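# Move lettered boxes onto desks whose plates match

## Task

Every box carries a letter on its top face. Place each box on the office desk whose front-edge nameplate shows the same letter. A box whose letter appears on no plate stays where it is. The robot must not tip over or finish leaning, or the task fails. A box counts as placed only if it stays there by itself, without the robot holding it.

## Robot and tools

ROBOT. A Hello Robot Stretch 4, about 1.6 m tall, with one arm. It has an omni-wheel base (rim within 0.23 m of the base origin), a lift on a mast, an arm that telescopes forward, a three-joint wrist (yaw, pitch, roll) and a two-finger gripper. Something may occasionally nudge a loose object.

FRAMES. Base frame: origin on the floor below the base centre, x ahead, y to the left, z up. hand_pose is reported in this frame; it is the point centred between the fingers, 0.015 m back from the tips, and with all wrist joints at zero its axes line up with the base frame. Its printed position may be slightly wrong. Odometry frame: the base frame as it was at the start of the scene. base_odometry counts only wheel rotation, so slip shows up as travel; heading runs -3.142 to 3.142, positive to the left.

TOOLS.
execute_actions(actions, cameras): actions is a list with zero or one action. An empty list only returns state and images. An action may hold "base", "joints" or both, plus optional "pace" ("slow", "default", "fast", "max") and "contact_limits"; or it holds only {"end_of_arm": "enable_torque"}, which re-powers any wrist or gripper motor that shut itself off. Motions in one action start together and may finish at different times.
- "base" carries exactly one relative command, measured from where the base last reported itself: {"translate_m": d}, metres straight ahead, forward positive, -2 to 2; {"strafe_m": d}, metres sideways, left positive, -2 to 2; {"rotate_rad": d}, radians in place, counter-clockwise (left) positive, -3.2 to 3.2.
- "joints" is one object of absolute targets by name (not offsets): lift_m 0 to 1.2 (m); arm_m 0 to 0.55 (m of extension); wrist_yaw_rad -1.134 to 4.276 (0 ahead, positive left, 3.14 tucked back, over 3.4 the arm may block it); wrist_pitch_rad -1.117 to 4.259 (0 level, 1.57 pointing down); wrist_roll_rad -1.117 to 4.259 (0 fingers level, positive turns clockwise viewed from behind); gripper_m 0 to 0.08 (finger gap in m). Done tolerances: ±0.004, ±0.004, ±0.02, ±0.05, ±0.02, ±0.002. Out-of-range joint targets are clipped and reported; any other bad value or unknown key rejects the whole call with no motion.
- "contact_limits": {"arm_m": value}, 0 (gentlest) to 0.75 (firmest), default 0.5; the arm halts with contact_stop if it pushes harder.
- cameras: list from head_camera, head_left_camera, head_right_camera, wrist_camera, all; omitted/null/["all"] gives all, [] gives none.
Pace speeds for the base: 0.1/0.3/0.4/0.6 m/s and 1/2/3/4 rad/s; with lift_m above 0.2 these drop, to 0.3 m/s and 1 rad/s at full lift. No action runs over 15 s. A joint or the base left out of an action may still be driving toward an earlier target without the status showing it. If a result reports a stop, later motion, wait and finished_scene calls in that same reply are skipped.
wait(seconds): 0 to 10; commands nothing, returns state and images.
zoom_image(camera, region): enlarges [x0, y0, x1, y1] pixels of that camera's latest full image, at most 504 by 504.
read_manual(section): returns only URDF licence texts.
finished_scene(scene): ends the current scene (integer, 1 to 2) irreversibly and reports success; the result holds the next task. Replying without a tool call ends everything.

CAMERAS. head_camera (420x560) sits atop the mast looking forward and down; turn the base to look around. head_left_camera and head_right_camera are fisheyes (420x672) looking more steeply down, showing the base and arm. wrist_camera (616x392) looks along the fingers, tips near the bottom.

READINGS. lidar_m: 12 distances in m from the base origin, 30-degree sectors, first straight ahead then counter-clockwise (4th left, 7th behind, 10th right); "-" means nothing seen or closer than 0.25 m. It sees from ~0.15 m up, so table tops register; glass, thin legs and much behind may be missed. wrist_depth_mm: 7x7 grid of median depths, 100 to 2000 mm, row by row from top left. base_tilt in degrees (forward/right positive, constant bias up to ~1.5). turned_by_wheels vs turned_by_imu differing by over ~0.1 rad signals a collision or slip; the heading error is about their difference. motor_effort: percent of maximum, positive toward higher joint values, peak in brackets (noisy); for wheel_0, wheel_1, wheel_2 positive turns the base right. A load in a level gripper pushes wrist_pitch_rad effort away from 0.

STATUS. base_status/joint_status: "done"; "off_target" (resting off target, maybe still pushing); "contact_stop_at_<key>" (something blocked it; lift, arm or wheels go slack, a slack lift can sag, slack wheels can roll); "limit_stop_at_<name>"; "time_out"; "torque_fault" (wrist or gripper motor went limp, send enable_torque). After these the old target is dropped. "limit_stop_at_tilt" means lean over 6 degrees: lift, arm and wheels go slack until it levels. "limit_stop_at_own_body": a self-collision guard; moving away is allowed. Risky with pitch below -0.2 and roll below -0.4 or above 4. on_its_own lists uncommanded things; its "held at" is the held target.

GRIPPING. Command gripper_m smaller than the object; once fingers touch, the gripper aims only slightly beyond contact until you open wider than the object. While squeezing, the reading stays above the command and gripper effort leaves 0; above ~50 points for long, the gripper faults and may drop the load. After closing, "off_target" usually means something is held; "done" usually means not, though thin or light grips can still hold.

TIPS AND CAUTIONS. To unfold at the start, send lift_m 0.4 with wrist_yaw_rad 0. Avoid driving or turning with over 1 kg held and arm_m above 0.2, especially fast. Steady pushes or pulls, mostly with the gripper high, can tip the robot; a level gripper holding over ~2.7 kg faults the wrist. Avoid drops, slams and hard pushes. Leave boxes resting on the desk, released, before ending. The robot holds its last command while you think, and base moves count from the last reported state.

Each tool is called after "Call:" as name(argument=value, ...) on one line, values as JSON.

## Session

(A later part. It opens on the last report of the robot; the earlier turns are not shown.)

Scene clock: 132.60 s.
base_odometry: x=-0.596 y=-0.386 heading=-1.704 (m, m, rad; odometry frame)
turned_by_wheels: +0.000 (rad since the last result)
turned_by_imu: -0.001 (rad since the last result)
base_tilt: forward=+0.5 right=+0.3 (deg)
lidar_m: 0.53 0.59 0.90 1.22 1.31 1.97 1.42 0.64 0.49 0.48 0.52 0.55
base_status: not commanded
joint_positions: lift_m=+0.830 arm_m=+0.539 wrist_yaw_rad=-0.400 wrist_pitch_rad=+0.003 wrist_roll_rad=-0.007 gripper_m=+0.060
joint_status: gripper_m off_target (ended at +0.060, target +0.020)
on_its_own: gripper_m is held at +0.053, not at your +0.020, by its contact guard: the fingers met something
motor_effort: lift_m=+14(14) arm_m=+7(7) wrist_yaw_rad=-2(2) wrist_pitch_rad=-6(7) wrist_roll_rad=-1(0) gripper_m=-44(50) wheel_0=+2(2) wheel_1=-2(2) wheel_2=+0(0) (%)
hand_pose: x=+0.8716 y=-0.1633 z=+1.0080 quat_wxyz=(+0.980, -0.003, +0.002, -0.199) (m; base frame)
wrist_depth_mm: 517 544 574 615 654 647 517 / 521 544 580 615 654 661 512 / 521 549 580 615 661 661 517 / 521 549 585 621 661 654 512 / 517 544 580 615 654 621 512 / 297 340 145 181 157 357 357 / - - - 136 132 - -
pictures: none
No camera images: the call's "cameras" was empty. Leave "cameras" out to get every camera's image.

Call:
execute_actions(actions=[{"joints":{"lift_m":0.9}}], cameras=[])

Call:
execute_actions(actions=[{"base":{"translate_m":-0.5},"joints":{"arm_m":0,"wrist_yaw_rad":0}}], cameras=[])

Call:
execute_actions(actions=[{"base":{"strafe_m":0.4},"pace":"fast"}], cameras=[])

Call:
execute_actions(actions=[{"base":{"rotate_rad":3.2}}], cameras=[])

Scene clock: 139.13 s.
base_odometry: x=-0.596 y=-0.386 heading=-1.704 (m, m, rad; odometry frame)
turned_by_wheels: +0.000 (rad since the last result)
turned_by_imu: -0.002 (rad since the last result)
base_tilt: forward=+0.5 right=+0.3 (deg)
lidar_m: 0.54 0.59 0.90 1.20 1.32 1.97 1.41 0.64 0.48 0.46 0.52 0.57
base_status: not commanded
joint_positions: lift_m=+0.900 arm_m=+0.539 wrist_yaw_rad=-0.400 wrist_pitch_rad=+0.004 wrist_roll_rad=-0.007 gripper_m=+0.060
joint_status: all done
on_its_own: gripper_m is held at +0.053, not at your +0.020, by its contact guard: the fingers met something
motor_effort: lift_m=+24(24) arm_m=+7(7) wrist_yaw_rad=-1(1) wrist_pitch_rad=-10(7) wrist_roll_rad=-1(1) gripper_m=-45(45) wheel_0=+2(2) wheel_1=-1(1) wheel_2=+0(0) (%)
hand_pose: x=+0.8716 y=-0.1633 z=+1.0771 quat_wxyz=(+0.980, -0.003, +0.002, -0.199) (m; base frame)
wrist_depth_mm: 517 539 574 615 647 647 517 / 521 544 574 615 654 654 512 / 521 549 580 615 654 654 512 / 521 554 585 621 661 661 512 / 530 554 585 627 676 647 508 / 480 544 145 182 157 591 496 / - - - 136 132 - -
pictures: none
No camera images: the call's "cameras" was empty. Leave "cameras" out to get every camera's image.

Scene clock: 142.30 s.
base_odometry: x=-0.530 y=+0.110 heading=-1.704 (m, m, rad; odometry frame)
turned_by_wheels: +0.000 (rad since the last result)
turned_by_imu: +0.000 (rad since the last result)
base_tilt: forward=+0.4 right=+0.3 (deg)
lidar_m: 1.03 1.13 1.28 1.26 1.37 1.95 1.90 0.58 0.44 0.42 0.48 0.70
base_status: done
joint_positions: lift_m=+0.900 arm_m=+0.001 wrist_yaw_rad=+0.000 wrist_pitch_rad=+0.004 wrist_roll_rad=-0.007 gripper_m=+0.060
joint_status: all done
on_its_own: gripper_m is held at +0.053, not at your +0.020, by its contact guard: the fingers met something
motor_effort: lift_m=+24(24) arm_m=-6(6) wrist_yaw_rad=-1(7) wrist_pitch_rad=-10(11) wrist_roll_rad=+0(0) gripper_m=-47(44) wheel_0=-1(5) wheel_1=-1(5) wheel_2=-2(6) (%)
hand_pose: x=+0.3847 y=-0.0875 z=+1.0770 quat_wxyz=(+1.000, -0.003, +0.002, +0.000) (m; base frame)
wrist_depth_mm: 1537 1708 1618 1576 1537 1138 707 / 1537 1661 1618 1576 1537 1182 707 / 1576 1708 1661 1576 1537 1160 723 / 1618 1708 1618 1576 1537 1138 723 / 1229 1098 1138 1025 1042 1025 707 / 1464 1708 145 182 157 842 676 / - - - 136 132 - -
pictures: none
No camera images: the call's "cameras" was empty. Leave "cameras" out to get every camera's image.

Scene clock: 144.73 s.
base_odometry: x=-0.134 y=+0.057 heading=-1.704 (m, m, rad; odometry frame)
turned_by_wheels: +0.000 (rad since the last result)
turned_by_imu: +0.001 (rad since the last result)
base_tilt: forward=+0.4 right=+0.3 (deg)
lidar_m: 1.08 1.13 0.88 0.87 0.92 1.42 1.86 1.08 0.85 0.82 0.90 1.10
base_status: done
joint_positions: lift_m=+0.900 arm_m=+0.001 wrist_yaw_rad=+0.000 wrist_pitch_rad=+0.004 wrist_roll_rad=-0.007 gripper_m=+0.060
joint_status: not commanded
on_its_own: gripper_m is held at +0.053, not at your +0.020, by its contact guard: the fingers met something
motor_effort: lift_m=+23(24) arm_m=-6(6) wrist_yaw_rad=-1(3) wrist_pitch_rad=-9(8) wrist_roll_rad=+0(0) gripper_m=-44(45) wheel_0=+2(9) wheel_1=+0(9) wheel_2=-1(2) (%)
hand_pose: x=+0.3847 y=-0.0874 z=+1.0770 quat_wxyz=(+1.000, -0.003, +0.002, +0.000) (m; base frame)
wrist_depth_mm: 1078 1464 1661 1618 1576 1537 1430 / 1078 1499 1661 1618 1576 1537 1430 / 1098 1537 1661 1661 1576 1537 1397 / 1118 1537 1661 1618 1576 1537 1366 / 1060 1336 1160 1025 1060 1060 1078 / 1118 1366 145 182 157 1499 1336 / - - - 136 132 - -
pictures: none
No camera images: the call's "cameras" was empty. Leave "cameras" out to get every camera's image.

Scene clock: 147.70 s.
base_odometry: x=-0.134 y=+0.057 heading=+1.496 (m, m, rad; odometry frame)
turned_by_wheels: +3.200 (rad since the last result)
turned_by_imu: +3.125 (rad since the last result)
base_tilt: forward=+0.4 right=+0.3 (deg)
lidar_m: 1.84 1.06 0.84 0.83 0.92 1.11 1.11 1.09 0.88 0.85 0.93 1.48
base_status: done
joint_positions: lift_m=+0.900 arm_m=+0.001 wrist_yaw_rad=+0.000 wrist_pitch_rad=+0.004 wrist_roll_rad=-0.007 gripper_m=+0.060
joint_status: not commanded
on_its_own: gripper_m is held at +0.053, not at your +0.020, by its contact guard: the fingers met something
motor_effort: lift_m=+23(23) arm_m=-7(7) wrist_yaw_rad=-2(2) wrist_pitch_rad=-10(10) wrist_roll_rad=+0(0) gripper_m=-46(44) wheel_0=-1(5) wheel_1=+0(5) wheel_2=+2(8) (%)
hand_pose: x=+0.3848 y=-0.0874 z=+1.0771 quat_wxyz=(+1.000, -0.003, +0.002, +0.000) (m; base frame)
wrist_depth_mm: 1921 1756 1708 1618 1537 1464 1464 / 1921 1808 1661 1618 1537 1464 1430 / 1863 1808 1756 1618 1576 1499 1430 / 1921 1808 1756 1618 1537 1499 1464 / 1921 1756 1708 1618 1576 1499 1464 / 1921 1808 145 182 157 1499 1464 / - - - 136 132 - -
pictures: none
No camera images: the call's "cameras" was empty. Leave "cameras" out to get every camera's image.

Call:
execute_actions(actions=[{"base":{"translate_m":1.38},"pace":"fast"}], cameras=[])

Call:
execute_actions(actions=[{"base":{"rotate_rad":1.6}}], cameras=[])

Call:
execute_actions(actions=[{"base":{"translate_m":1.0},"pace":"fast"}], cameras=[])

Scene clock: 155.23 s.
base_odometry: x=-0.031 y=+1.433 heading=+1.496 (m, m, rad; odometry frame)
turned_by_wheels: +0.000 (rad since the last result)
turned_by_imu: -0.007 (rad since the last result)
base_tilt: forward=+0.4 right=+0.3 (deg)
lidar_m: 0.46 0.56 0.85 1.09 0.76 1.07 2.76 1.33 1.07 1.05 0.61 0.50
base_status: done
joint_positions: lift_m=+0.900 arm_m=+0.001 wrist_yaw_rad=+0.000 wrist_pitch_rad=+0.004 wrist_roll_rad=-0.007 gripper_m=+0.060
joint_status: not commanded
on_its_own: gripper_m is held at +0.053, not at your +0.020, by its contact guard: the fingers met something
motor_effort: lift_m=+23(23) arm_m=-6(7) wrist_yaw_rad=-2(2) wrist_pitch_rad=-10(8) wrist_roll_rad=+0(0) gripper_m=-44(44) wheel_0=-1(7) wheel_1=-1(4) wheel_2=+1(10) (%)
hand_pose: x=+0.3847 y=-0.0874 z=+1.0771 quat_wxyz=(+1.000, -0.003, +0.002, +0.000) (m; base frame)
wrist_depth_mm: 322 273 268 259 249 239 - / 324 273 270 260 251 240 231 / 324 274 272 263 251 241 233 / 325 276 271 264 252 241 234 / 327 277 272 264 252 242 235 / 329 277 145 182 157 240 235 / - - - 136 132 - -
pictures: none
No camera images: the call's "cameras" was empty. Leave "cameras" out to get every camera's image.

Scene clock: 157.33 s.
base_odometry: x=-0.031 y=+1.433 heading=+3.096 (m, m, rad; odometry frame)
turned_by_wheels: +1.600 (rad since the last result)
turned_by_imu: +1.563 (rad since the last result)
base_tilt: forward=+0.4 right=+0.3 (deg)
lidar_m: 1.03 0.76 1.10 2.47 1.33 1.09 1.10 0.60 0.49 0.47 0.57 0.90
base_status: done
joint_positions: lift_m=+0.900 arm_m=+0.001 wrist_yaw_rad=+0.000 wrist_pitch_rad=+0.004 wrist_roll_rad=-0.007 gripper_m=+0.060
joint_status: not commanded
on_its_own: gripper_m is held at +0.053, not at your +0.020, by its contact guard: the fingers met something
motor_effort: lift_m=+23(23) arm_m=-6(7) wrist_yaw_rad=-2(2) wrist_pitch_rad=-9(8) wrist_roll_rad=+0(0) gripper_m=-45(44) wheel_0=+1(6) wheel_1=+1(5) wheel_2=+0(5) (%)
hand_pose: x=+0.3847 y=-0.0874 z=+1.0771 quat_wxyz=(+1.000, -0.003, +0.002, +0.000) (m; base frame)
wrist_depth_mm: 525 691 - - - 1808 1008 / 530 699 - - - 1808 1008 / 535 707 - - - 1808 1025 / 539 723 - - - 1808 1025 / 544 723 - - - 1708 1008 / 544 676 145 182 157 1336 960 / - - - 136 132 - -
pictures: none
No camera images: the call's "cameras" was empty. Leave "cameras" out to get every camera's image.

Scene clock: 161.37 s.
base_odometry: x=-1.030 y=+1.478 heading=+3.096 (m, m, rad; odometry frame)
turned_by_wheels: +0.000 (rad since the last result)
turned_by_imu: -0.005 (rad since the last result)
base_tilt: forward=+0.4 right=+0.3 (deg)
lidar_m: 1.88 2.09 0.26 0.25 0.27 2.10 1.64 0.83 0.67 0.67 0.75 1.12
base_status: done
joint_positions: lift_m=+0.900 arm_m=+0.001 wrist_yaw_rad=+0.000 wrist_pitch_rad=+0.004 wrist_roll_rad=-0.007 gripper_m=+0.060
joint_status: not commanded
on_its_own: gripper_m is held at +0.053, not at your +0.020, by its contact guard: the fingers met something
motor_effort: lift_m=+23(23) arm_m=-6(7) wrist_yaw_rad=-2(2) wrist_pitch_rad=-8(9) wrist_roll_rad=-1(0) gripper_m=-46(42) wheel_0=-1(5) wheel_1=-1(5) wheel_2=+1(12) (%)
hand_pose: x=+0.3847 y=-0.0874 z=+1.0771 quat_wxyz=(+1.000, -0.003, +0.002, +0.000) (m; base frame)
wrist_depth_mm: - - - - - - 1366 / - - - - - - 1366 / - - - - - - 1308 / - - - - - - 1308 / - - - - - - 1336 / - - 145 182 157 1808 1255 / - - - 136 132 - -
pictures: none
No camera images: the call's "cameras" was empty. Leave "cameras" out to get every camera's image.

Call:
execute_actions(actions=[{"base":{"strafe_m":-0.2}}], cameras=[])

Call:
execute_actions(actions=[{"base":{"translate_m":0.9},"pace":"fast"}], cameras=[])

Call:
execute_actions(actions=[{"base":{"rotate_rad":1.5}}], cameras=["head_camera"])

Scene clock: 166.33 s.
base_odometry: x=-1.020 y=+1.678 heading=+3.096 (m, m, rad; odometry frame)
turned_by_wheels: +0.000 (rad since the last result)
turned_by_imu: -0.002 (rad since the last result)
base_tilt: forward=+0.4 right=+0.3 (deg)
lidar_m: 1.87 2.05 0.43 0.44 0.50 2.14 1.13 0.59 0.49 0.47 0.53 0.77
base_status: done
joint_positions: lift_m=+0.900 arm_m=+0.001 wrist_yaw_rad=+0.000 wrist_pitch_rad=+0.004 wrist_roll_rad=-0.007 gripper_m=+0.060
joint_status: not commanded
on_its_own: gripper_m is held at +0.053, not at your +0.020, by its contact guard: the fingers met something
motor_effort: lift_m=+23(22) arm_m=-6(6) wrist_yaw_rad=-1(1) wrist_pitch_rad=-9(8) wrist_roll_rad=+0(0) gripper_m=-44(44) wheel_0=-1(8) wheel_1=+2(6) wheel_2=+1(4) (%)
hand_pose: x=+0.3847 y=-0.0874 z=+1.0771 quat_wxyz=(+1.000, -0.003, +0.002, +0.000) (m; base frame)
wrist_depth_mm: - - - - - 1661 917 / - - - - - 1708 931 / - - - - - 1661 931 / - - - - - 1661 931 / - - - - - 1576 917 / - - 146 182 157 1255 866 / - - - 136 132 - -
pictures: none
No camera images: the call's "cameras" was empty. Leave "cameras" out to get every camera's image.

Scene clock: 170.13 s.
base_odometry: x=-1.920 y=+1.719 heading=+3.096 (m, m, rad; odometry frame)
turned_by_wheels: +0.000 (rad since the last result)
turned_by_imu: -0.004 (rad since the last result)
base_tilt: forward=+0.4 right=+0.3 (deg)
lidar_m: 0.98 1.06 1.69 1.97 0.98 0.85 1.56 0.79 0.60 0.58 0.64 1.10
base_status: done
joint_positions: lift_m=+0.900 arm_m=+0.001 wrist_yaw_rad=+0.000 wrist_pitch_rad=+0.004 wrist_roll_rad=-0.007 gripper_m=+0.060
joint_status: not commanded
on_its_own: gripper_m is held at +0.053, not at your +0.020, by its contact guard: the fingers met something
motor_effort: lift_m=+23(23) arm_m=-6(6) wrist_yaw_rad=-1(1) wrist_pitch_rad=-10(11) wrist_roll_rad=+0(0) gripper_m=-47(45) wheel_0=+1(5) wheel_1=-1(6) wheel_2=+1(9) (%)
hand_pose: x=+0.3847 y=-0.0874 z=+1.0771 quat_wxyz=(+1.000, -0.003, +0.002, +0.000) (m; base frame)
wrist_depth_mm: 1756 1708 1618 1499 1430 1397 1255 / 1756 1661 1576 1537 1464 1397 1255 / 1808 1661 1618 1537 1464 1397 1255 / 1756 1661 1661 1537 1499 1397 1255 / 1205 1078 976 1537 1464 1430 1229 / 1808 1756 145 182 157 1397 1160 / - - - 136 132 - -
pictures: none
No camera images: the call's "cameras" was empty. Leave "cameras" out to get every camera's image.

Scene clock: 172.20 s.
base_odometry: x=-1.920 y=+1.719 heading=-1.687 (m, m, rad; odometry frame)
turned_by_wheels: +1.500 (rad since the last result)
turned_by_imu: +1.465 (rad since the last result)
base_tilt: forward=+0.4 right=+0.3 (deg)
lidar_m: 2.33 1.06 0.85 1.88 0.86 0.60 0.60 0.63 1.01 0.98 1.01 1.52
base_status: done
joint_positions: lift_m=+0.900 arm_m=+0.001 wrist_yaw_rad=+0.000 wrist_pitch_rad=+0.004 wrist_roll_rad=-0.007 gripper_m=+0.060
joint_status: not commanded
on_its_own: gripper_m is held at +0.053, not at your +0.020, by its contact guard: the fingers met something
motor_effort: lift_m=+22(23) arm_m=-6(6) wrist_yaw_rad=-1(2) wrist_pitch_rad=-10(9) wrist_roll_rad=+0(0) gripper_m=-44(44) wheel_0=+0(6) wheel_1=-2(4) wheel_2=+1(7) (%)
hand_pose: x=+0.3847 y=-0.0874 z=+1.0771 quat_wxyz=(+1.000, -0.003, +0.002, +0.000) (m; base frame)
wrist_depth_mm: 1042 1756 - - - - - / 1042 1983 - - - - - / 1060 1921 - - - - - / 1060 1921 - - - - - / 1060 - - - - - - / 1060 1863 145 182 157 - - / - - - 136 132 - -
pictures: head_camera
Images, in order (width x height): head_camera 420x560.

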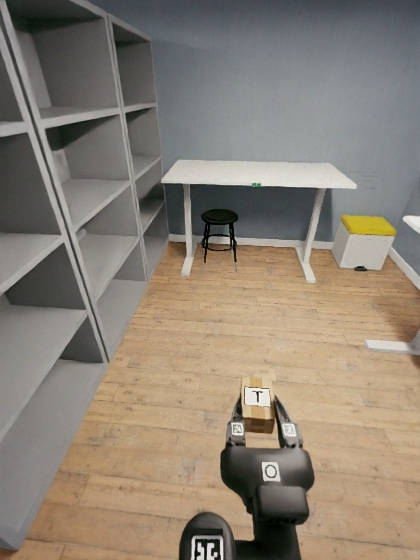

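Call:
execute_actions(actions=[{"base":{"translate_m":1.2},"pace":"fast"}], cameras=["head_camera"])

Scene clock: 178.63 s.
base_odometry: x=-2.058 y=+0.527 heading=-1.687 (m, m, rad; odometry frame)
turned_by_wheels: +0.000 (rad since the last result)
turned_by_imu: -0.006 (rad since the last result)
base_tilt: forward=+0.4 right=+0.3 (deg)
lidar_m: 1.11 0.88 0.69 0.67 0.75 1.07 1.83 1.40 1.08 1.04 1.14 1.14
base_status: done
joint_positions: lift_m=+0.900 arm_m=+0.001 wrist_yaw_rad=+0.000 wrist_pitch_rad=+0.004 wrist_roll_rad=-0.007 gripper_m=+0.060
joint_status: not commanded
on_its_own: gripper_m is held at +0.053, not at your +0.020, by its contact guard: the fingers met something
motor_effort: lift_m=+22(23) arm_m=-6(6) wrist_yaw_rad=-1(1) wrist_pitch_rad=-9(8) wrist_roll_rad=+0(0) gripper_m=-45(44) wheel_0=+1(7) wheel_1=-1(5) wheel_2=+0(12) (%)
hand_pose: x=+0.3847 y=-0.0874 z=+1.0771 quat_wxyz=(+1.000, -0.003, +0.002, +0.000) (m; base frame)
wrist_depth_mm: 1397 1708 1708 1661 1618 1576 1537 / 946 1708 1708 1708 1618 1576 1537 / 1464 1708 1708 1661 1661 1618 1576 / 1397 1708 1708 1661 1661 1576 1537 / 976 1708 1160 1229 1060 1078 1078 / 1430 1756 145 182 158 1576 1576 / - - - 136 132 - -
pictures: head_camera
Images, in order (width x height): head_camera 420x560.

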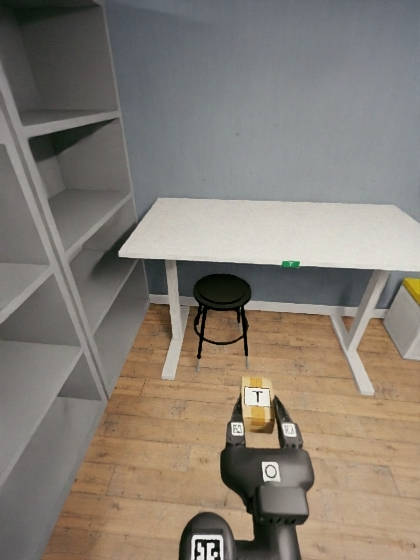

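Call:
execute_actions(actions=[{"base":{"translate_m":0.45},"joints":{"arm_m":0.5}}], cameras=[])

Scene clock: 183.50 s.
base_odometry: x=-2.111 y=+0.080 heading=-1.687 (m, m, rad; odometry frame)
turned_by_wheels: +0.000 (rad since the last result)
turned_by_imu: -0.003 (rad since the last result)
base_tilt: forward=+0.4 right=+0.3 (deg)
lidar_m: 0.67 0.72 0.66 0.63 0.70 1.06 2.29 1.45 1.12 1.10 0.91 0.70
base_status: done
joint_positions: lift_m=+0.900 arm_m=+0.499 wrist_yaw_rad=+0.000 wrist_pitch_rad=+0.004 wrist_roll_rad=-0.007 gripper_m=+0.060
joint_status: all done
on_its_own: gripper_m is held at +0.053, not at your +0.020, by its contact guard: the fingers met something
motor_effort: lift_m=+23(23) arm_m=+6(11) wrist_yaw_rad=-2(2) wrist_pitch_rad=-9(9) wrist_roll_rad=+0(0) gripper_m=-44(43) wheel_0=-1(4) wheel_1=+0(5) wheel_2=+2(8) (%)
hand_pose: x=+0.8824 y=-0.0874 z=+1.0771 quat_wxyz=(+1.000, -0.003, +0.002, +0.000) (m; base frame)
wrist_depth_mm: 798 788 759 741 723 699 676 / 798 788 759 741 723 699 683 / 809 788 768 750 723 707 691 / 809 798 768 741 732 707 691 / 809 788 768 759 732 707 699 / 480 549 145 182 157 569 544 / - - - 136 132 - -
pictures: none
No camera images: the call's "cameras" was empty. Leave "cameras" out to get every camera's image.

Same readings as on desk K. Same procedure.

Call:
execute_actions(actions=[{"joints":{"lift_m":0.83},"pace":"slow"}], cameras=[])

Call:
execute_actions(actions=[{"joints":{"gripper_m":0.08}}], cameras=[])

Call:
execute_actions(actions=[{"base":{"translate_m":-1.7},"joints":{"arm_m":0},"pace":"fast"}], cameras=["wrist_camera"])

Scene clock: 187.20 s.
base_odometry: x=-2.111 y=+0.080 heading=-1.687 (m, m, rad; odometry frame)
turned_by_wheels: +0.000 (rad since the last result)
turned_by_imu: -0.001 (rad since the last result)
base_tilt: forward=+0.3 right=+0.3 (deg)
lidar_m: 0.69 0.73 0.67 0.63 0.70 1.03 2.29 1.43 1.12 1.09 0.91 0.70
base_status: not commanded
joint_positions: lift_m=+0.830 arm_m=+0.499 wrist_yaw_rad=+0.000 wrist_pitch_rad=+0.003 wrist_roll_rad=-0.007 gripper_m=+0.060
joint_status: all done
on_its_own: gripper_m is held at +0.053, not at your +0.020, by its contact guard: the fingers met something
motor_effort: lift_m=+14(20) arm_m=+7(7) wrist_yaw_rad=-2(1) wrist_pitch_rad=-6(11) wrist_roll_rad=+0(0) gripper_m=-45(45) wheel_0=-1(1) wheel_1=+0(0) wheel_2=+2(2) (%)
hand_pose: x=+0.8824 y=-0.0874 z=+1.0080 quat_wxyz=(+1.000, -0.003, +0.002, +0.000) (m; base frame)
wrist_depth_mm: 798 778 759 741 715 699 683 / 798 788 768 741 723 699 683 / 809 788 768 741 723 699 683 / 809 788 768 750 723 699 691 / 525 559 597 621 647 661 661 / 298 340 145 181 157 355 336 / - - - 136 132 - -
pictures: none
No camera images: the call's "cameras" was empty. Leave "cameras" out to get every camera's image.

Scene clock: 188.13 s.
base_odometry: x=-2.111 y=+0.080 heading=-1.687 (m, m, rad; odometry frame)
turned_by_wheels: +0.000 (rad since the last result)
turned_by_imu: +0.000 (rad since the last result)
base_tilt: forward=+0.4 right=+0.4 (deg)
lidar_m: 0.71 0.72 0.64 0.63 0.71 1.04 2.27 1.43 1.11 1.07 0.92 0.72
base_status: not commanded
joint_positions: lift_m=+0.830 arm_m=+0.499 wrist_yaw_rad=+0.000 wrist_pitch_rad=+0.003 wrist_roll_rad=-0.007 gripper_m=+0.080
joint_status: all done
motor_effort: lift_m=+14(14) arm_m=+6(7) wrist_yaw_rad=-1(1) wrist_pitch_rad=-8(9) wrist_roll_rad=-1(0) gripper_m=+0(43) wheel_0=-1(1) wheel_1=+0(0) wheel_2=+2(2) (%)
hand_pose: x=+0.8824 y=-0.0874 z=+1.0080 quat_wxyz=(+1.000, -0.003, +0.002, +0.000) (m; base frame)
wrist_depth_mm: 798 788 768 741 723 699 691 / 798 788 759 741 715 707 683 / 798 788 759 750 723 707 683 / 809 788 768 741 732 707 691 / 525 559 591 621 640 654 661 / 320 338 149 180 183 240 370 / - - 132 135 142 - -
pictures: none
No camera images: the call's "cameras" was empty. Leave "cameras" out to get every camera's image.

Scene clock: 193.90 s.
base_odometry: x=-1.913 y=+1.769 heading=-1.687 (m, m, rad; odometry frame)
turned_by_wheels: +0.000 (rad since the last result)
turned_by_imu: +0.002 (rad since the last result)
base_tilt: forward=+0.4 right=+0.4 (deg)
lidar_m: 2.36 1.05 0.86 1.77 0.79 0.55 0.54 0.57 0.91 0.99 1.01 1.49
base_status: done
joint_positions: lift_m=+0.830 arm_m=+0.001 wrist_yaw_rad=+0.000 wrist_pitch_rad=+0.003 wrist_roll_rad=-0.007 gripper_m=+0.080
joint_status: all done
motor_effort: lift_m=+15(15) arm_m=-7(9) wrist_yaw_rad=-1(3) wrist_pitch_rad=-8(8) wrist_roll_rad=+0(0) gripper_m=-1(1) wheel_0=+1(5) wheel_1=+0(5) wheel_2=-1(12) (%)
hand_pose: x=+0.3847 y=-0.0875 z=+1.0080 quat_wxyz=(+1.000, -0.003, +0.001, +0.000) (m; base frame)
wrist_depth_mm: 1098 1863 - - - - - / 1098 1708 - - - - - / 1098 - - - - - - / 1098 - - - - - - / 1118 - - - - - - / 1138 1661 149 - - - - / - - - - - - -
pictures: wrist_camera
Images, in order (width x height): wrist_camera 616x392.

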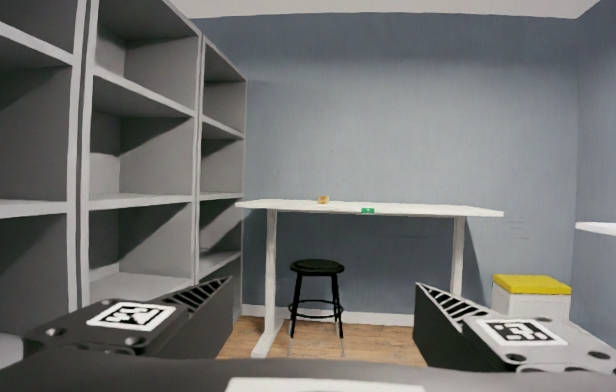

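T is on desk T. Back for A.

Call:
execute_actions(actions=[{"base":{"rotate_rad":1.5}}], cameras=[])

Call:
execute_actions(actions=[{"base":{"translate_m":1.0},"pace":"fast"}], cameras=[])

Scene clock: 197.53 s.
base_odometry: x=-1.913 y=+1.769 heading=-0.187 (m, m, rad; odometry frame)
turned_by_wheels: +1.500 (rad since the last result)
turned_by_imu: +1.464 (rad since the last result)
base_tilt: forward=+0.5 right=+0.3 (deg)
lidar_m: 2.12 0.82 0.57 0.54 0.57 0.86 1.04 1.00 1.38 2.37 1.12 0.88
base_status: done
joint_positions: lift_m=+0.830 arm_m=+0.001 wrist_yaw_rad=+0.000 wrist_pitch_rad=+0.003 wrist_roll_rad=-0.007 gripper_m=+0.080
joint_status: not commanded
motor_effort: lift_m=+16(16) arm_m=-7(6) wrist_yaw_rad=-2(1) wrist_pitch_rad=-6(8) wrist_roll_rad=+0(0) gripper_m=+0(2) wheel_0=+1(5) wheel_1=-1(4) wheel_2=+0(6) (%)
hand_pose: x=+0.3847 y=-0.0874 z=+1.0079 quat_wxyz=(+1.000, -0.003, +0.001, +0.000) (m; base frame)
wrist_depth_mm: 866 1229 - - - 661 759 / 866 1255 - - - 668 976 / 891 1255 - - - 668 991 / 891 1281 - - - 668 976 / 891 1281 - - - 661 691 / 842 1118 149 - - 349 991 / - - - - - - -
pictures: none
No camera images: the call's "cameras" was empty. Leave "cameras" out to get every camera's image.

Scene clock: 201.50 s.
base_odometry: x=-0.931 y=+1.583 heading=-0.187 (m, m, rad; odometry frame)
turned_by_wheels: +0.000 (rad since the last result)
turned_by_imu: -0.004 (rad since the last result)
base_tilt: forward=+0.4 right=+0.3 (deg)
lidar_m: 1.99 0.81 0.58 0.56 0.60 0.82 2.33 2.09 0.37 0.35 0.37 2.04
base_status: done
joint_positions: lift_m=+0.830 arm_m=+0.001 wrist_yaw_rad=+0.000 wrist_pitch_rad=+0.003 wrist_roll_rad=-0.007 gripper_m=+0.080
joint_status: not commanded
motor_effort: lift_m=+16(15) arm_m=-6(7) wrist_yaw_rad=-2(2) wrist_pitch_rad=-7(7) wrist_roll_rad=-1(0) gripper_m=+0(2) wheel_0=-1(6) wheel_1=+0(6) wheel_2=+1(11) (%)
hand_pose: x=+0.3847 y=-0.0874 z=+1.0079 quat_wxyz=(+1.000, -0.003, +0.001, +0.000) (m; base frame)
wrist_depth_mm: 831 1182 1756 1756 1708 1708 1661 / 831 1205 1756 1756 1708 1661 1661 / 854 1229 1708 1708 1708 1708 1708 / 866 1229 1708 1756 1708 1708 1661 / 866 1229 1756 1756 1708 1708 1708 / 820 1098 149 1756 1756 931 1708 / - - 960 1756 1708 - -
pictures: none
No camera images: the call's "cameras" was empty. Leave "cameras" out to get every camera's image.

Call:
execute_actions(actions=[{"base":{"translate_m":0.95},"pace":"fast"}], cameras=[])

Call:
execute_actions(actions=[{"base":{"rotate_rad":-1.55}}], cameras=[])

Call:
execute_actions(actions=[{"base":{"translate_m":1.8},"pace":"fast"}], cameras=["wrist_camera"])

Scene clock: 210.13 s.
base_odometry: x=+0.003 y=+1.406 heading=-0.187 (m, m, rad; odometry frame)
turned_by_wheels: +0.000 (rad since the last result)
turned_by_imu: -0.005 (rad since the last result)
base_tilt: forward=+0.4 right=+0.3 (deg)
lidar_m: 1.03 0.70 0.56 0.53 0.54 0.83 2.48 0.76 0.98 2.38 1.45 1.07
base_status: done
joint_positions: lift_m=+0.830 arm_m=+0.001 wrist_yaw_rad=+0.000 wrist_pitch_rad=+0.003 wrist_roll_rad=-0.007 gripper_m=+0.080
joint_status: not commanded
motor_effort: lift_m=+15(16) arm_m=-6(6) wrist_yaw_rad=-2(1) wrist_pitch_rad=-7(7) wrist_roll_rad=+0(0) gripper_m=+1(0) wheel_0=+0(6) wheel_1=-1(5) wheel_2=+1(12) (%)
hand_pose: x=+0.3847 y=-0.0874 z=+1.0079 quat_wxyz=(+1.000, -0.003, +0.001, +0.000) (m; base frame)
wrist_depth_mm: 831 820 809 809 798 788 759 / 831 820 820 798 798 788 768 / 831 831 820 809 798 788 788 / 831 820 831 809 809 798 788 / 842 831 820 820 820 809 798 / 842 831 149 809 809 473 798 / - - 488 820 820 - -
pictures: none
No camera images: the call's "cameras" was empty. Leave "cameras" out to get every camera's image.

Scene clock: 212.17 s.
base_odometry: x=+0.003 y=+1.406 heading=-1.737 (m, m, rad; odometry frame)
turned_by_wheels: -1.550 (rad since the last result)
turned_by_imu: -1.515 (rad since the last result)
base_tilt: forward=+0.4 right=+0.4 (deg)
lidar_m: 2.38 1.41 1.06 1.03 0.72 0.56 0.54 0.55 0.84 2.40 0.76 1.00
base_status: done
joint_positions: lift_m=+0.830 arm_m=+0.001 wrist_yaw_rad=+0.000 wrist_pitch_rad=+0.003 wrist_roll_rad=-0.007 gripper_m=+0.080
joint_status: not commanded
motor_effort: lift_m=+16(16) arm_m=-7(7) wrist_yaw_rad=-1(1) wrist_pitch_rad=-6(7) wrist_roll_rad=+0(1) gripper_m=+1(0) wheel_0=-1(7) wheel_1=+1(6) wheel_2=-2(4) (%)
hand_pose: x=+0.3847 y=-0.0874 z=+1.0079 quat_wxyz=(+1.000, -0.003, +0.001, +0.000) (m; base frame)
wrist_depth_mm: 1397 1921 - - - 1430 960 / 1430 - - - - 1464 976 / 1430 - - - - 1464 976 / 1430 - - - - 1464 976 / 1464 - - - - 1464 960 / 1366 1808 149 - - 627 917 / - - - - - - -
pictures: none
No camera images: the call's "cameras" was empty. Leave "cameras" out to get every camera's image.

Scene clock: 218.20 s.
base_odometry: x=-0.295 y=-0.369 heading=-1.737 (m, m, rad; odometry frame)
turned_by_wheels: +0.000 (rad since the last result)
turned_by_imu: -0.007 (rad since the last result)
base_tilt: forward=+0.4 right=+0.3 (deg)
lidar_m: 0.59 0.63 0.90 0.98 1.02 1.43 2.33 1.01 0.74 0.71 0.76 0.62
base_status: done
joint_positions: lift_m=+0.830 arm_m=+0.001 wrist_yaw_rad=+0.000 wrist_pitch_rad=+0.003 wrist_roll_rad=-0.007 gripper_m=+0.080
joint_status: not commanded
motor_effort: lift_m=+16(16) arm_m=-6(7) wrist_yaw_rad=-1(1) wrist_pitch_rad=-7(5) wrist_roll_rad=+0(0) gripper_m=+0(2) wheel_0=-1(7) wheel_1=+0(5) wheel_2=-1(8) (%)
hand_pose: x=+0.3847 y=-0.0874 z=+1.0079 quat_wxyz=(+1.000, -0.003, +0.001, +0.000) (m; base frame)
wrist_depth_mm: 1205 1160 1160 1138 1118 1098 1042 / 1205 1182 1160 1138 1138 1098 1042 / 1205 1182 1160 1160 1118 1118 1060 / 1205 1182 1160 1160 1118 1118 1042 / 535 569 609 634 647 668 683 / 397 387 149 377 373 253 379 / - - 661 1160 1138 - -
pictures: wrist_camera
Images, in order (width x height): wrist_camera 616x392.

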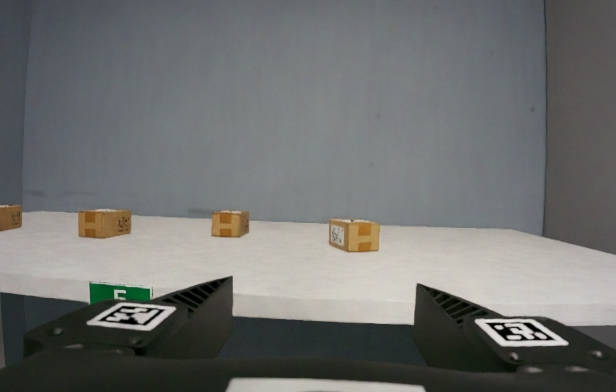

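Call:
execute_actions(actions=[{"base":{"strafe_m":-0.115},"joints":{"lift_m":0.9,"wrist_yaw_rad":0.3}}], cameras=[])

Call:
execute_actions(actions=[{"joints":{"arm_m":0.487}}], cameras=[])

Call:
execute_actions(actions=[{"joints":{"lift_m":0.83},"pace":"slow"}], cameras=["wrist_camera"])

Scene clock: 224.43 s.
base_odometry: x=-0.409 y=-0.350 heading=-1.738 (m, m, rad; odometry frame)
turned_by_wheels: +0.000 (rad since the last result)
turned_by_imu: -0.003 (rad since the last result)
base_tilt: forward=+0.4 right=+0.3 (deg)
lidar_m: 0.59 0.62 0.91 1.09 1.15 1.61 2.35 0.85 0.62 0.59 0.62 0.62
base_status: done
joint_positions: lift_m=+0.900 arm_m=+0.001 wrist_yaw_rad=+0.300 wrist_pitch_rad=+0.003 wrist_roll_rad=-0.007 gripper_m=+0.080
joint_status: all done
motor_effort: lift_m=+23(20) arm_m=-6(6) wrist_yaw_rad=-1(5) wrist_pitch_rad=-6(6) wrist_roll_rad=+0(0) gripper_m=+1(1) wheel_0=-2(7) wheel_1=+0(8) wheel_2=-1(1) (%)
hand_pose: x=+0.4010 y=-0.0207 z=+1.0772 quat_wxyz=(+0.989, -0.004, +0.001, +0.149) (m; base frame)
wrist_depth_mm: 1118 1397 1308 1205 1098 1008 946 / 1118 1397 1308 1205 1098 991 931 / 1118 1397 1336 1205 1098 1025 960 / 1160 1430 1308 1182 1098 1042 960 / 866 878 854 1025 1060 991 931 / 539 559 149 554 512 351 615 / - - 270 413 404 - -
pictures: none
No camera images: the call's "cameras" was empty. Leave "cameras" out to get every camera's image.

Scene clock: 226.93 s.
base_odometry: x=-0.409 y=-0.350 heading=-1.738 (m, m, rad; odometry frame)
turned_by_wheels: +0.000 (rad since the last result)
turned_by_imu: -0.001 (rad since the last result)
base_tilt: forward=+0.4 right=+0.3 (deg)
lidar_m: 0.58 0.63 0.91 1.10 1.16 1.61 2.36 0.83 0.62 0.60 0.64 0.60
base_status: not commanded
joint_positions: lift_m=+0.900 arm_m=+0.486 wrist_yaw_rad=+0.300 wrist_pitch_rad=+0.003 wrist_roll_rad=-0.007 gripper_m=+0.080
joint_status: all done
motor_effort: lift_m=+24(23) arm_m=+7(10) wrist_yaw_rad=-1(0) wrist_pitch_rad=-7(7) wrist_roll_rad=+0(0) gripper_m=+2(2) wheel_0=-2(2) wheel_1=+0(0) wheel_2=-1(1) (%)
hand_pose: x=+0.8857 y=-0.0207 z=+1.0772 quat_wxyz=(+0.989, -0.004, +0.001, +0.149) (m; base frame)
wrist_depth_mm: 946 831 750 683 627 574 544 / 946 842 750 683 627 580 544 / 931 831 750 691 634 580 544 / 946 842 759 683 634 580 549 / 854 820 750 691 634 585 549 / 521 407 149 549 504 347 549 / - - 265 407 399 - -
pictures: none
No camera images: the call's "cameras" was empty. Leave "cameras" out to get every camera's image.

Scene clock: 228.40 s.
base_odometry: x=-0.409 y=-0.350 heading=-1.738 (m, m, rad; odometry frame)
turned_by_wheels: +0.000 (rad since the last result)
turned_by_imu: -0.001 (rad since the last result)
base_tilt: forward=+0.3 right=+0.3 (deg)
lidar_m: 0.60 0.64 0.90 1.10 1.14 1.63 2.35 0.84 0.62 0.59 0.63 0.60
base_status: not commanded
joint_positions: lift_m=+0.831 arm_m=+0.486 wrist_yaw_rad=+0.300 wrist_pitch_rad=-0.007 wrist_roll_rad=-0.008 gripper_m=+0.080
joint_status: all done
motor_effort: lift_m=+10(24) arm_m=+7(7) wrist_yaw_rad=+1(1) wrist_pitch_rad=+20(20) wrist_roll_rad=+4(4) gripper_m=-1(0) wheel_0=-2(2) wheel_1=-1(1) wheel_2=-1(1) (%)
hand_pose: x=+0.8857 y=-0.0207 z=+1.0103 quat_wxyz=(+0.989, -0.004, -0.004, +0.149) (m; base frame)
wrist_depth_mm: 931 842 759 691 627 585 549 / 946 842 759 691 627 580 549 / 946 831 750 691 640 585 549 / 946 842 759 691 634 580 549 / 580 362 668 676 627 574 549 / 349 330 149 332 189 258 415 / - - 200 159 148 - -
pictures: wrist_camera
Images, in order (width x height): wrist_camera 616x392.

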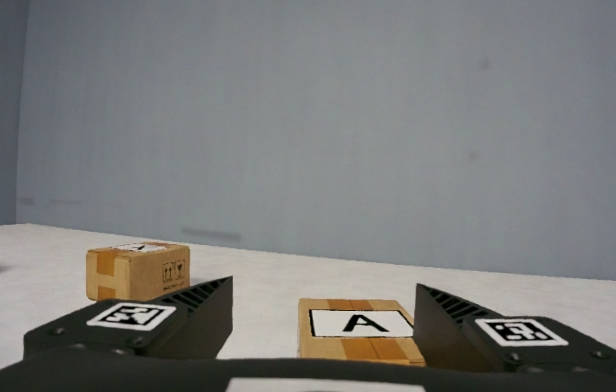

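Call:
execute_actions(actions=[{"joints":{"lift_m":0.9}}], cameras=[])

Call:
execute_actions(actions=[{"base":{"strafe_m":-0.024}}], cameras=[])

Call:
execute_actions(actions=[{"joints":{"lift_m":0.83},"pace":"slow"}], cameras=["wrist_camera"])

Scene clock: 233.03 s.
base_odometry: x=-0.409 y=-0.350 heading=-1.738 (m, m, rad; odometry frame)
turned_by_wheels: +0.000 (rad since the last result)
turned_by_imu: -0.002 (rad since the last result)
base_tilt: forward=+0.4 right=+0.3 (deg)
lidar_m: 0.59 0.65 0.88 1.09 1.14 1.60 2.35 0.86 0.62 0.59 0.63 0.61
base_status: not commanded
joint_positions: lift_m=+0.900 arm_m=+0.486 wrist_yaw_rad=+0.300 wrist_pitch_rad=+0.002 wrist_roll_rad=-0.008 gripper_m=+0.080
joint_status: all done
motor_effort: lift_m=+24(31) arm_m=+7(7) wrist_yaw_rad=+0(0) wrist_pitch_rad=-5(20) wrist_roll_rad=+1(4) gripper_m=+3(1) wheel_0=-2(2) wheel_1=-1(1) wheel_2=-1(1) (%)
hand_pose: x=+0.8857 y=-0.0207 z=+1.0773 quat_wxyz=(+0.989, -0.004, +0.001, +0.149) (m; base frame)
wrist_depth_mm: 946 831 750 691 634 580 544 / 946 842 750 683 634 580 544 / 931 842 759 691 634 585 549 / 946 842 750 691 634 585 549 / 854 820 750 691 634 585 549 / 521 407 149 549 504 347 549 / - - 266 407 399 - -
pictures: none
No camera images: the call's "cameras" was empty. Leave "cameras" out to get every camera's image.

Scene clock: 233.90 s.
base_odometry: x=-0.432 y=-0.346 heading=-1.738 (m, m, rad; odometry frame)
turned_by_wheels: +0.000 (rad since the last result)
turned_by_imu: +0.000 (rad since the last result)
base_tilt: forward=+0.4 right=+0.4 (deg)
lidar_m: 0.59 0.62 0.91 1.11 1.17 1.64 2.35 0.81 0.59 0.57 0.61 0.62
base_status: done
joint_positions: lift_m=+0.900 arm_m=+0.486 wrist_yaw_rad=+0.300 wrist_pitch_rad=+0.002 wrist_roll_rad=-0.008 gripper_m=+0.080
joint_status: not commanded
motor_effort: lift_m=+24(24) arm_m=+7(7) wrist_yaw_rad=+0(1) wrist_pitch_rad=-5(6) wrist_roll_rad=+1(1) gripper_m=+1(1) wheel_0=+1(8) wheel_1=+1(8) wheel_2=-1(5) (%)
hand_pose: x=+0.8857 y=-0.0207 z=+1.0773 quat_wxyz=(+0.989, -0.004, +0.001, +0.149) (m; base frame)
wrist_depth_mm: 946 842 759 683 627 580 539 / 946 831 750 691 627 580 544 / 946 842 750 691 634 580 549 / 931 842 750 691 634 580 549 / 854 820 750 691 634 585 549 / 530 399 149 544 504 349 544 / - - 265 407 397 - -
pictures: none
No camera images: the call's "cameras" was empty. Leave "cameras" out to get every camera's image.

Scene clock: 235.37 s.
base_odometry: x=-0.432 y=-0.346 heading=-1.738 (m, m, rad; odometry frame)
turned_by_wheels: +0.000 (rad since the last result)
turned_by_imu: -0.001 (rad since the last result)
base_tilt: forward=+0.5 right=+0.3 (deg)
lidar_m: 0.61 0.63 0.88 1.11 1.17 1.66 2.34 0.82 0.60 0.57 0.60 0.62
base_status: not commanded
joint_positions: lift_m=+0.830 arm_m=+0.486 wrist_yaw_rad=+0.300 wrist_pitch_rad=+0.002 wrist_roll_rad=-0.008 gripper_m=+0.080
joint_status: all done
motor_effort: lift_m=+14(25) arm_m=+7(7) wrist_yaw_rad=-1(1) wrist_pitch_rad=-4(5) wrist_roll_rad=+1(2) gripper_m=+0(1) wheel_0=+1(1) wheel_1=+1(1) wheel_2=-1(1) (%)
hand_pose: x=+0.8857 y=-0.0207 z=+1.0081 quat_wxyz=(+0.989, -0.004, +0.001, +0.149) (m; base frame)
wrist_depth_mm: 946 842 750 676 627 574 544 / 946 842 750 683 627 585 544 / 946 831 750 683 627 580 549 / 931 842 759 683 627 580 544 / 517 377 597 621 621 569 544 / 322 336 149 181 224 241 370 / - - 145 147 149 - -
pictures: wrist_camera
Images, in order (width x height): wrist_camera 616x392.

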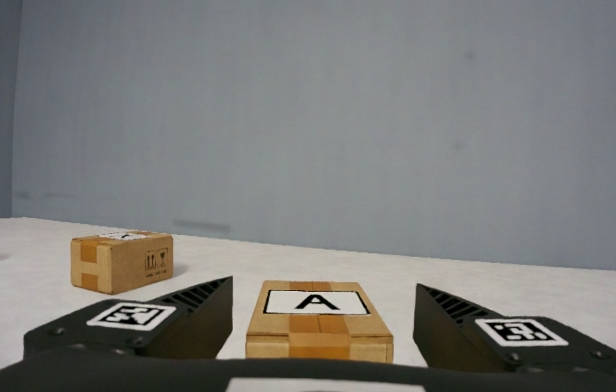

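Call:
execute_actions(actions=[{"joints":{"gripper_m":0.02}}], cameras=[])

Scene clock: 237.97 s.
base_odometry: x=-0.432 y=-0.346 heading=-1.738 (m, m, rad; odometry frame)
turned_by_wheels: +0.000 (rad since the last result)
turned_by_imu: -0.001 (rad since the last result)
base_tilt: forward=+0.5 right=+0.3 (deg)
lidar_m: 0.61 0.62 0.91 1.11 1.18 1.64 2.36 0.81 0.59 0.57 0.60 0.63
base_status: not commanded
joint_positions: lift_m=+0.830 arm_m=+0.486 wrist_yaw_rad=+0.300 wrist_pitch_rad=+0.002 wrist_roll_rad=-0.007 gripper_m=+0.058
joint_status: gripper_m off_target (ended at +0.058, target +0.020)
on_its_own: gripper_m is held at +0.052, not at your +0.020, by its contact guard: the fingers met something
motor_effort: lift_m=+14(14) arm_m=+6(7) wrist_yaw_rad=-1(0) wrist_pitch_rad=-5(5) wrist_roll_rad=+1(2) gripper_m=-43(44) wheel_0=+1(1) wheel_1=+2(1) wheel_2=-1(1) (%)
hand_pose: x=+0.8857 y=-0.0207 z=+1.0081 quat_wxyz=(+0.989, -0.004, +0.001, +0.149) (m; base frame)
wrist_depth_mm: 946 842 750 683 627 580 544 / 931 842 759 691 634 574 544 / 946 842 750 691 627 580 549 / 946 842 759 691 634 585 549 / 517 377 591 621 621 574 544 / 298 340 142 181 154 355 338 / - - - 147 147 - -
pictures: none
No camera images: the call's "cameras" was empty. Leave "cameras" out to get every camera's image.

Gripped A. Carry it over.

Call:
execute_actions(actions=[{"joints":{"lift_m":0.9}}], cameras=[])

Call:
execute_actions(actions=[{"base":{"translate_m":-0.45},"joints":{"arm_m":0,"wrist_yaw_rad":0}}], cameras=[])

Call:
execute_actions(actions=[{"base":{"strafe_m":0.25},"pace":"fast"}], cameras=[])

Call:
execute_actions(actions=[{"base":{"rotate_rad":3.2}}], cameras=[])

Scene clock: 242.60 s.
base_odometry: x=-0.432 y=-0.346 heading=-1.738 (m, m, rad; odometry frame)
turned_by_wheels: +0.000 (rad since the last result)
turned_by_imu: -0.002 (rad since the last result)
base_tilt: forward=+0.4 right=+0.3 (deg)
lidar_m: 0.58 0.64 0.89 1.12 1.17 1.65 2.36 0.80 0.60 0.57 0.62 0.61
base_status: not commanded
joint_positions: lift_m=+0.900 arm_m=+0.486 wrist_yaw_rad=+0.300 wrist_pitch_rad=+0.003 wrist_roll_rad=-0.007 gripper_m=+0.058
joint_status: all done
on_its_own: gripper_m is held at +0.052, not at your +0.020, by its contact guard: the fingers met something
motor_effort: lift_m=+24(23) arm_m=+7(7) wrist_yaw_rad=-2(1) wrist_pitch_rad=-8(10) wrist_roll_rad=+1(1) gripper_m=-42(42) wheel_0=+1(1) wheel_1=+1(1) wheel_2=-1(1) (%)
hand_pose: x=+0.8857 y=-0.0207 z=+1.0771 quat_wxyz=(+0.989, -0.004, +0.001, +0.149) (m; base frame)
wrist_depth_mm: 931 842 750 683 627 580 539 / 931 842 741 691 634 585 544 / 946 842 759 691 634 580 549 / 946 842 759 691 640 585 544 / 854 820 741 691 634 585 549 / 480 402 142 181 154 569 539 / - - - 147 147 - -
pictures: none
No camera images: the call's "cameras" was empty. Leave "cameras" out to get every camera's image.

Scene clock: 245.60 s.
base_odometry: x=-0.358 y=+0.098 heading=-1.738 (m, m, rad; odometry frame)
turned_by_wheels: +0.000 (rad since the last result)
turned_by_imu: +0.000 (rad since the last result)
base_tilt: forward=+0.4 right=+0.2 (deg)
lidar_m: 0.44 1.09 1.17 1.13 1.18 1.69 1.89 0.79 0.58 0.55 0.59 0.83
base_status: done
joint_positions: lift_m=+0.900 arm_m=+0.001 wrist_yaw_rad=+0.000 wrist_pitch_rad=+0.004 wrist_roll_rad=-0.007 gripper_m=+0.058
joint_status: all done
on_its_own: gripper_m is held at +0.052, not at your +0.020, by its contact guard: the fingers met something
motor_effort: lift_m=+23(24) arm_m=-6(12) wrist_yaw_rad=-1(7) wrist_pitch_rad=-7(10) wrist_roll_rad=+1(1) gripper_m=-42(43) wheel_0=+0(5) wheel_1=+0(5) wheel_2=+0(7) (%)
hand_pose: x=+0.3847 y=-0.0875 z=+1.0770 quat_wxyz=(+1.000, -0.004, +0.002, +0.000) (m; base frame)
wrist_depth_mm: 1576 1618 1576 1576 1576 1205 798 / 1537 1618 1618 1576 1576 1229 809 / 1576 1661 1618 1576 1576 1229 820 / 1618 1618 1576 1576 1537 1205 809 / 1138 1078 991 1008 1042 1025 788 / 1430 1661 142 181 154 1008 759 / - - - 147 147 - -
pictures: none
No camera images: the call's "cameras" was empty. Leave "cameras" out to get every camera's image.

Scene clock: 247.60 s.
base_odometry: x=-0.111 y=+0.057 heading=-1.737 (m, m, rad; odometry frame)
turned_by_wheels: +0.000 (rad since the last result)
turned_by_imu: +0.000 (rad since the last result)
base_tilt: forward=+0.4 right=+0.3 (deg)
lidar_m: 0.45 1.10 0.91 0.87 0.93 1.30 1.88 1.14 0.83 0.81 0.84 1.08
base_status: done
joint_positions: lift_m=+0.900 arm_m=+0.001 wrist_yaw_rad=+0.000 wrist_pitch_rad=+0.004 wrist_roll_rad=-0.007 gripper_m=+0.058
joint_status: not commanded
on_its_own: gripper_m is held at +0.052, not at your +0.020, by its contact guard: the fingers met something
motor_effort: lift_m=+23(24) arm_m=-7(7) wrist_yaw_rad=-1(1) wrist_pitch_rad=-9(7) wrist_roll_rad=+1(1) gripper_m=-42(43) wheel_0=+2(12) wheel_1=+0(8) wheel_2=+1(1) (%)
hand_pose: x=+0.3847 y=-0.0874 z=+1.0770 quat_wxyz=(+1.000, -0.004, +0.002, +0.000) (m; base frame)
wrist_depth_mm: 1205 1618 1618 1576 1537 1537 1182 / 1229 1618 1618 1618 1618 1537 1205 / 1255 1618 1618 1576 1576 1499 1205 / 1281 1661 1618 1576 1576 1537 1205 / 1138 1098 1138 1008 1060 1078 1078 / 1255 1499 142 181 154 1308 1138 / - - - 147 147 - -
pictures: none
No camera images: the call's "cameras" was empty. Leave "cameras" out to get every camera's image.

Scene clock: 250.57 s.
base_odometry: x=-0.111 y=+0.057 heading=+1.463 (m, m, rad; odometry frame)
turned_by_wheels: +3.200 (rad since the last result)
turned_by_imu: +3.125 (rad since the last result)
base_tilt: forward=+0.5 right=+0.3 (deg)
lidar_m: 0.45 1.08 0.84 0.81 0.88 1.09 1.07 1.12 0.90 0.88 0.92 1.38
base_status: done
joint_positions: lift_m=+0.900 arm_m=+0.001 wrist_yaw_rad=+0.000 wrist_pitch_rad=+0.004 wrist_roll_rad=-0.007 gripper_m=+0.058
joint_status: not commanded
on_its_own: gripper_m is held at +0.052, not at your +0.020, by its contact guard: the fingers met something
motor_effort: lift_m=+23(23) arm_m=-7(7) wrist_yaw_rad=-3(2) wrist_pitch_rad=-10(10) wrist_roll_rad=+1(1) gripper_m=-42(43) wheel_0=-1(5) wheel_1=-1(6) wheel_2=+1(7) (%)
hand_pose: x=+0.3848 y=-0.0874 z=+1.0770 quat_wxyz=(+1.000, -0.004, +0.002, +0.000) (m; base frame)
wrist_depth_mm: 1808 1708 1661 1618 1576 1576 1464 / 1808 1708 1661 1618 1576 1537 1430 / 1808 1756 1708 1618 1618 1576 1397 / 1808 1756 1708 1661 1618 1576 1397 / 1863 1808 1708 1661 1618 1576 1397 / 1808 1756 142 182 154 1576 1366 / - - - 147 147 - -
pictures: none
No camera images: the call's "cameras" was empty. Leave "cameras" out to get every camera's image.

Call:
execute_actions(actions=[{"base":{"translate_m":1.42},"pace":"fast"}], cameras=[])

Call:
execute_actions(actions=[{"base":{"rotate_rad":1.48}}], cameras=[])

Call:
execute_actions(actions=[{"base":{"translate_m":1.0},"pace":"fast"}], cameras=[])

Scene clock: 258.73 s.
base_odometry: x=+0.042 y=+1.468 heading=+1.463 (m, m, rad; odometry frame)
turned_by_wheels: +0.000 (rad since the last result)
turned_by_imu: -0.008 (rad since the last result)
base_tilt: forward=+0.4 right=+0.3 (deg)
lidar_m: 0.45 0.49 0.76 2.72 0.86 1.13 2.92 1.29 1.00 0.98 0.60 0.48
base_status: done
joint_positions: lift_m=+0.900 arm_m=+0.001 wrist_yaw_rad=+0.000 wrist_pitch_rad=+0.004 wrist_roll_rad=-0.007 gripper_m=+0.058
joint_status: not commanded
on_its_own: gripper_m is held at +0.052, not at your +0.020, by its contact guard: the fingers met something
motor_effort: lift_m=+24(24) arm_m=-7(7) wrist_yaw_rad=-2(2) wrist_pitch_rad=-9(9) wrist_roll_rad=+1(1) gripper_m=-43(42) wheel_0=+0(5) wheel_1=+0(4) wheel_2=+0(10) (%)
hand_pose: x=+0.3847 y=-0.0874 z=+1.0770 quat_wxyz=(+1.000, -0.004, +0.002, +0.000) (m; base frame)
wrist_depth_mm: 264 258 251 244 237 232 - / 264 258 252 245 239 234 229 / 266 260 252 246 240 234 229 / 266 260 253 247 241 235 230 / 267 262 254 248 242 236 230 / 268 264 142 181 154 236 232 / - - - 147 147 - -
pictures: none
No camera images: the call's "cameras" was empty. Leave "cameras" out to get every camera's image.

Scene clock: 260.77 s.
base_odometry: x=+0.042 y=+1.468 heading=+2.943 (m, m, rad; odometry frame)
turned_by_wheels: +1.480 (rad since the last result)
turned_by_imu: +1.445 (rad since the last result)
base_tilt: forward=+0.5 right=+0.3 (deg)
lidar_m: 0.44 0.85 1.01 2.48 1.43 1.05 0.99 0.66 0.48 0.47 0.48 0.69
base_status: done
joint_positions: lift_m=+0.900 arm_m=+0.001 wrist_yaw_rad=+0.000 wrist_pitch_rad=+0.004 wrist_roll_rad=-0.007 gripper_m=+0.058
joint_status: not commanded
on_its_own: gripper_m is held at +0.052, not at your +0.020, by its contact guard: the fingers met something
motor_effort: lift_m=+24(23) arm_m=-6(7) wrist_yaw_rad=-2(2) wrist_pitch_rad=-7(10) wrist_roll_rad=+1(1) gripper_m=-42(42) wheel_0=+1(6) wheel_1=+1(5) wheel_2=+0(5) (%)
hand_pose: x=+0.3847 y=-0.0874 z=+1.0770 quat_wxyz=(+1.000, -0.004, +0.002, +0.000) (m; base frame)
wrist_depth_mm: 732 - - - 1921 878 603 / 750 - - - 1921 878 609 / 759 - - - 1863 878 609 / 759 - - - 1863 878 609 / 768 - - - 1756 866 609 / 768 - 142 181 154 741 580 / - - - 147 147 - -
pictures: none
No camera images: the call's "cameras" was empty. Leave "cameras" out to get every camera's image.

Scene clock: 264.80 s.
base_odometry: x=-0.938 y=+1.666 heading=+2.943 (m, m, rad; odometry frame)
turned_by_wheels: +0.000 (rad since the last result)
turned_by_imu: -0.005 (rad since the last result)
base_tilt: forward=+0.4 right=+0.3 (deg)
lidar_m: 0.45 2.01 0.49 0.45 0.50 2.11 1.98 0.67 0.49 0.45 0.47 0.64
base_status: done
joint_positions: lift_m=+0.900 arm_m=+0.001 wrist_yaw_rad=+0.000 wrist_pitch_rad=+0.004 wrist_roll_rad=-0.007 gripper_m=+0.058
joint_status: not commanded
on_its_own: gripper_m is held at +0.052, not at your +0.020, by its contact guard: the fingers met something
motor_effort: lift_m=+23(23) arm_m=-6(7) wrist_yaw_rad=-2(1) wrist_pitch_rad=-5(13) wrist_roll_rad=+1(1) gripper_m=-45(42) wheel_0=-1(5) wheel_1=-1(6) wheel_2=+0(7) (%)
hand_pose: x=+0.3847 y=-0.0874 z=+1.0770 quat_wxyz=(+1.000, -0.004, +0.002, +0.000) (m; base frame)
wrist_depth_mm: - - - - 1756 798 569 / - - - - 1756 809 559 / - - - - 1756 809 559 / - - - - 1708 809 554 / - - - - 1661 788 549 / - - 142 182 154 668 530 / - - - 147 147 - -
pictures: none
No camera images: the call's "cameras" was empty. Leave "cameras" out to get every camera's image.

Centered this time. On to desk A.

Call:
execute_actions(actions=[{"base":{"translate_m":1.0},"pace":"fast"}], cameras=["head_camera"])

Scene clock: 269.87 s.
base_odometry: x=-1.918 y=+1.864 heading=+2.943 (m, m, rad; odometry frame)
turned_by_wheels: +0.000 (rad since the last result)
turned_by_imu: -0.005 (rad since the last result)
base_tilt: forward=+0.4 right=+0.3 (deg)
lidar_m: 0.45 1.03 1.31 2.54 1.19 0.95 1.82 0.65 0.40 0.39 0.41 0.55
base_status: done
joint_positions: lift_m=+0.900 arm_m=+0.001 wrist_yaw_rad=+0.000 wrist_pitch_rad=+0.004 wrist_roll_rad=-0.007 gripper_m=+0.058
joint_status: not commanded
on_its_own: gripper_m is held at +0.052, not at your +0.020, by its contact guard: the fingers met something
motor_effort: lift_m=+24(23) arm_m=-6(6) wrist_yaw_rad=-2(0) wrist_pitch_rad=-10(11) wrist_roll_rad=+1(1) gripper_m=-42(42) wheel_0=+0(5) wheel_1=+0(5) wheel_2=+1(12) (%)
hand_pose: x=+0.3847 y=-0.0874 z=+1.0770 quat_wxyz=(+1.000, -0.004, +0.002, +0.000) (m; base frame)
wrist_depth_mm: 1499 1499 1499 1499 1499 750 525 / 1499 1499 1499 1499 1499 750 517 / 1537 1499 1537 1499 1499 750 517 / 1537 1537 1537 1537 1537 750 517 / 878 1336 1537 1537 1499 732 512 / 1537 1308 142 181 154 634 492 / - - - 147 147 - -
pictures: head_camera
Images, in order (width x height): head_camera 420x560.

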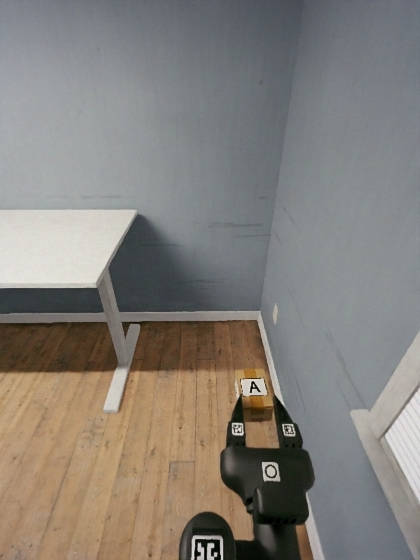

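The desk is to my left. Strafe to face it.

Call:
execute_actions(actions=[{"base":{"strafe_m":0.8},"pace":"fast"}], cameras=[])

Call:
execute_actions(actions=[{"base":{"translate_m":0.35},"joints":{"arm_m":0.5}}], cameras=["head_camera"])

Scene clock: 275.43 s.
base_odometry: x=-2.076 y=+1.079 heading=+2.943 (m, m, rad; odometry frame)
turned_by_wheels: +0.000 (rad since the last result)
turned_by_imu: +0.001 (rad since the last result)
base_tilt: forward=+0.4 right=+0.3 (deg)
lidar_m: 0.45 0.96 1.31 1.74 1.24 0.86 0.81 0.85 1.25 1.18 1.24 0.97
base_status: done
joint_positions: lift_m=+0.900 arm_m=+0.001 wrist_yaw_rad=+0.000 wrist_pitch_rad=+0.004 wrist_roll_rad=-0.007 gripper_m=+0.058
joint_status: not commanded
on_its_own: gripper_m is held at +0.052, not at your +0.020, by its contact guard: the fingers met something
motor_effort: lift_m=+24(23) arm_m=-6(6) wrist_yaw_rad=-2(1) wrist_pitch_rad=-11(9) wrist_roll_rad=+1(1) gripper_m=-43(43) wheel_0=+1(9) wheel_1=+0(9) wheel_2=+1(1) (%)
hand_pose: x=+0.3847 y=-0.0874 z=+1.0770 quat_wxyz=(+1.000, -0.004, +0.002, +0.000) (m; base frame)
wrist_depth_mm: 1499 1499 1464 1464 1464 1499 1464 / 1499 1499 1499 1499 1499 1464 1499 / 1499 1464 1499 1464 1499 1499 1464 / 1499 1499 1499 1499 1464 1499 1499 / 866 917 960 1025 1060 1499 1499 / 1499 1537 142 181 154 1499 1499 / - - - 147 147 - -
pictures: none
No camera images: the call's "cameras" was empty. Leave "cameras" out to get every camera's image.

Scene clock: 278.10 s.
base_odometry: x=-2.420 y=+1.148 heading=+2.943 (m, m, rad; odometry frame)
turned_by_wheels: +0.000 (rad since the last result)
turned_by_imu: -0.002 (rad since the last result)
base_tilt: forward=+0.5 right=+0.4 (deg)
lidar_m: 0.58 0.60 0.80 1.76 1.75 1.25 1.17 1.80 1.23 1.17 1.25 0.60
base_status: done
joint_positions: lift_m=+0.900 arm_m=+0.499 wrist_yaw_rad=+0.000 wrist_pitch_rad=+0.004 wrist_roll_rad=-0.007 gripper_m=+0.058
joint_status: all done
on_its_own: gripper_m is held at +0.052, not at your +0.020, by its contact guard: the fingers met something
motor_effort: lift_m=+24(24) arm_m=+7(3) wrist_yaw_rad=-3(3) wrist_pitch_rad=-9(9) wrist_roll_rad=+1(1) gripper_m=-42(44) wheel_0=+1(6) wheel_1=-1(4) wheel_2=+2(9) (%)
hand_pose: x=+0.8824 y=-0.0874 z=+1.0770 quat_wxyz=(+1.000, -0.004, +0.002, +0.000) (m; base frame)
wrist_depth_mm: 654 654 654 654 654 647 647 / 661 661 654 654 654 647 654 / 661 661 661 654 654 654 647 / 668 668 661 661 661 661 661 / 668 668 668 668 661 661 661 / 480 549 142 181 154 640 668 / - - - 147 147 - -
pictures: head_camera
Images, in order (width x height): head_camera 420x560.

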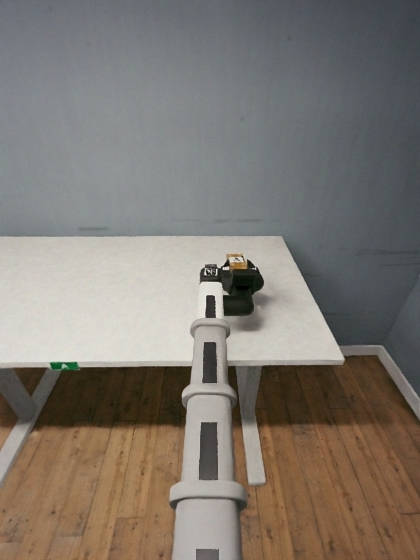

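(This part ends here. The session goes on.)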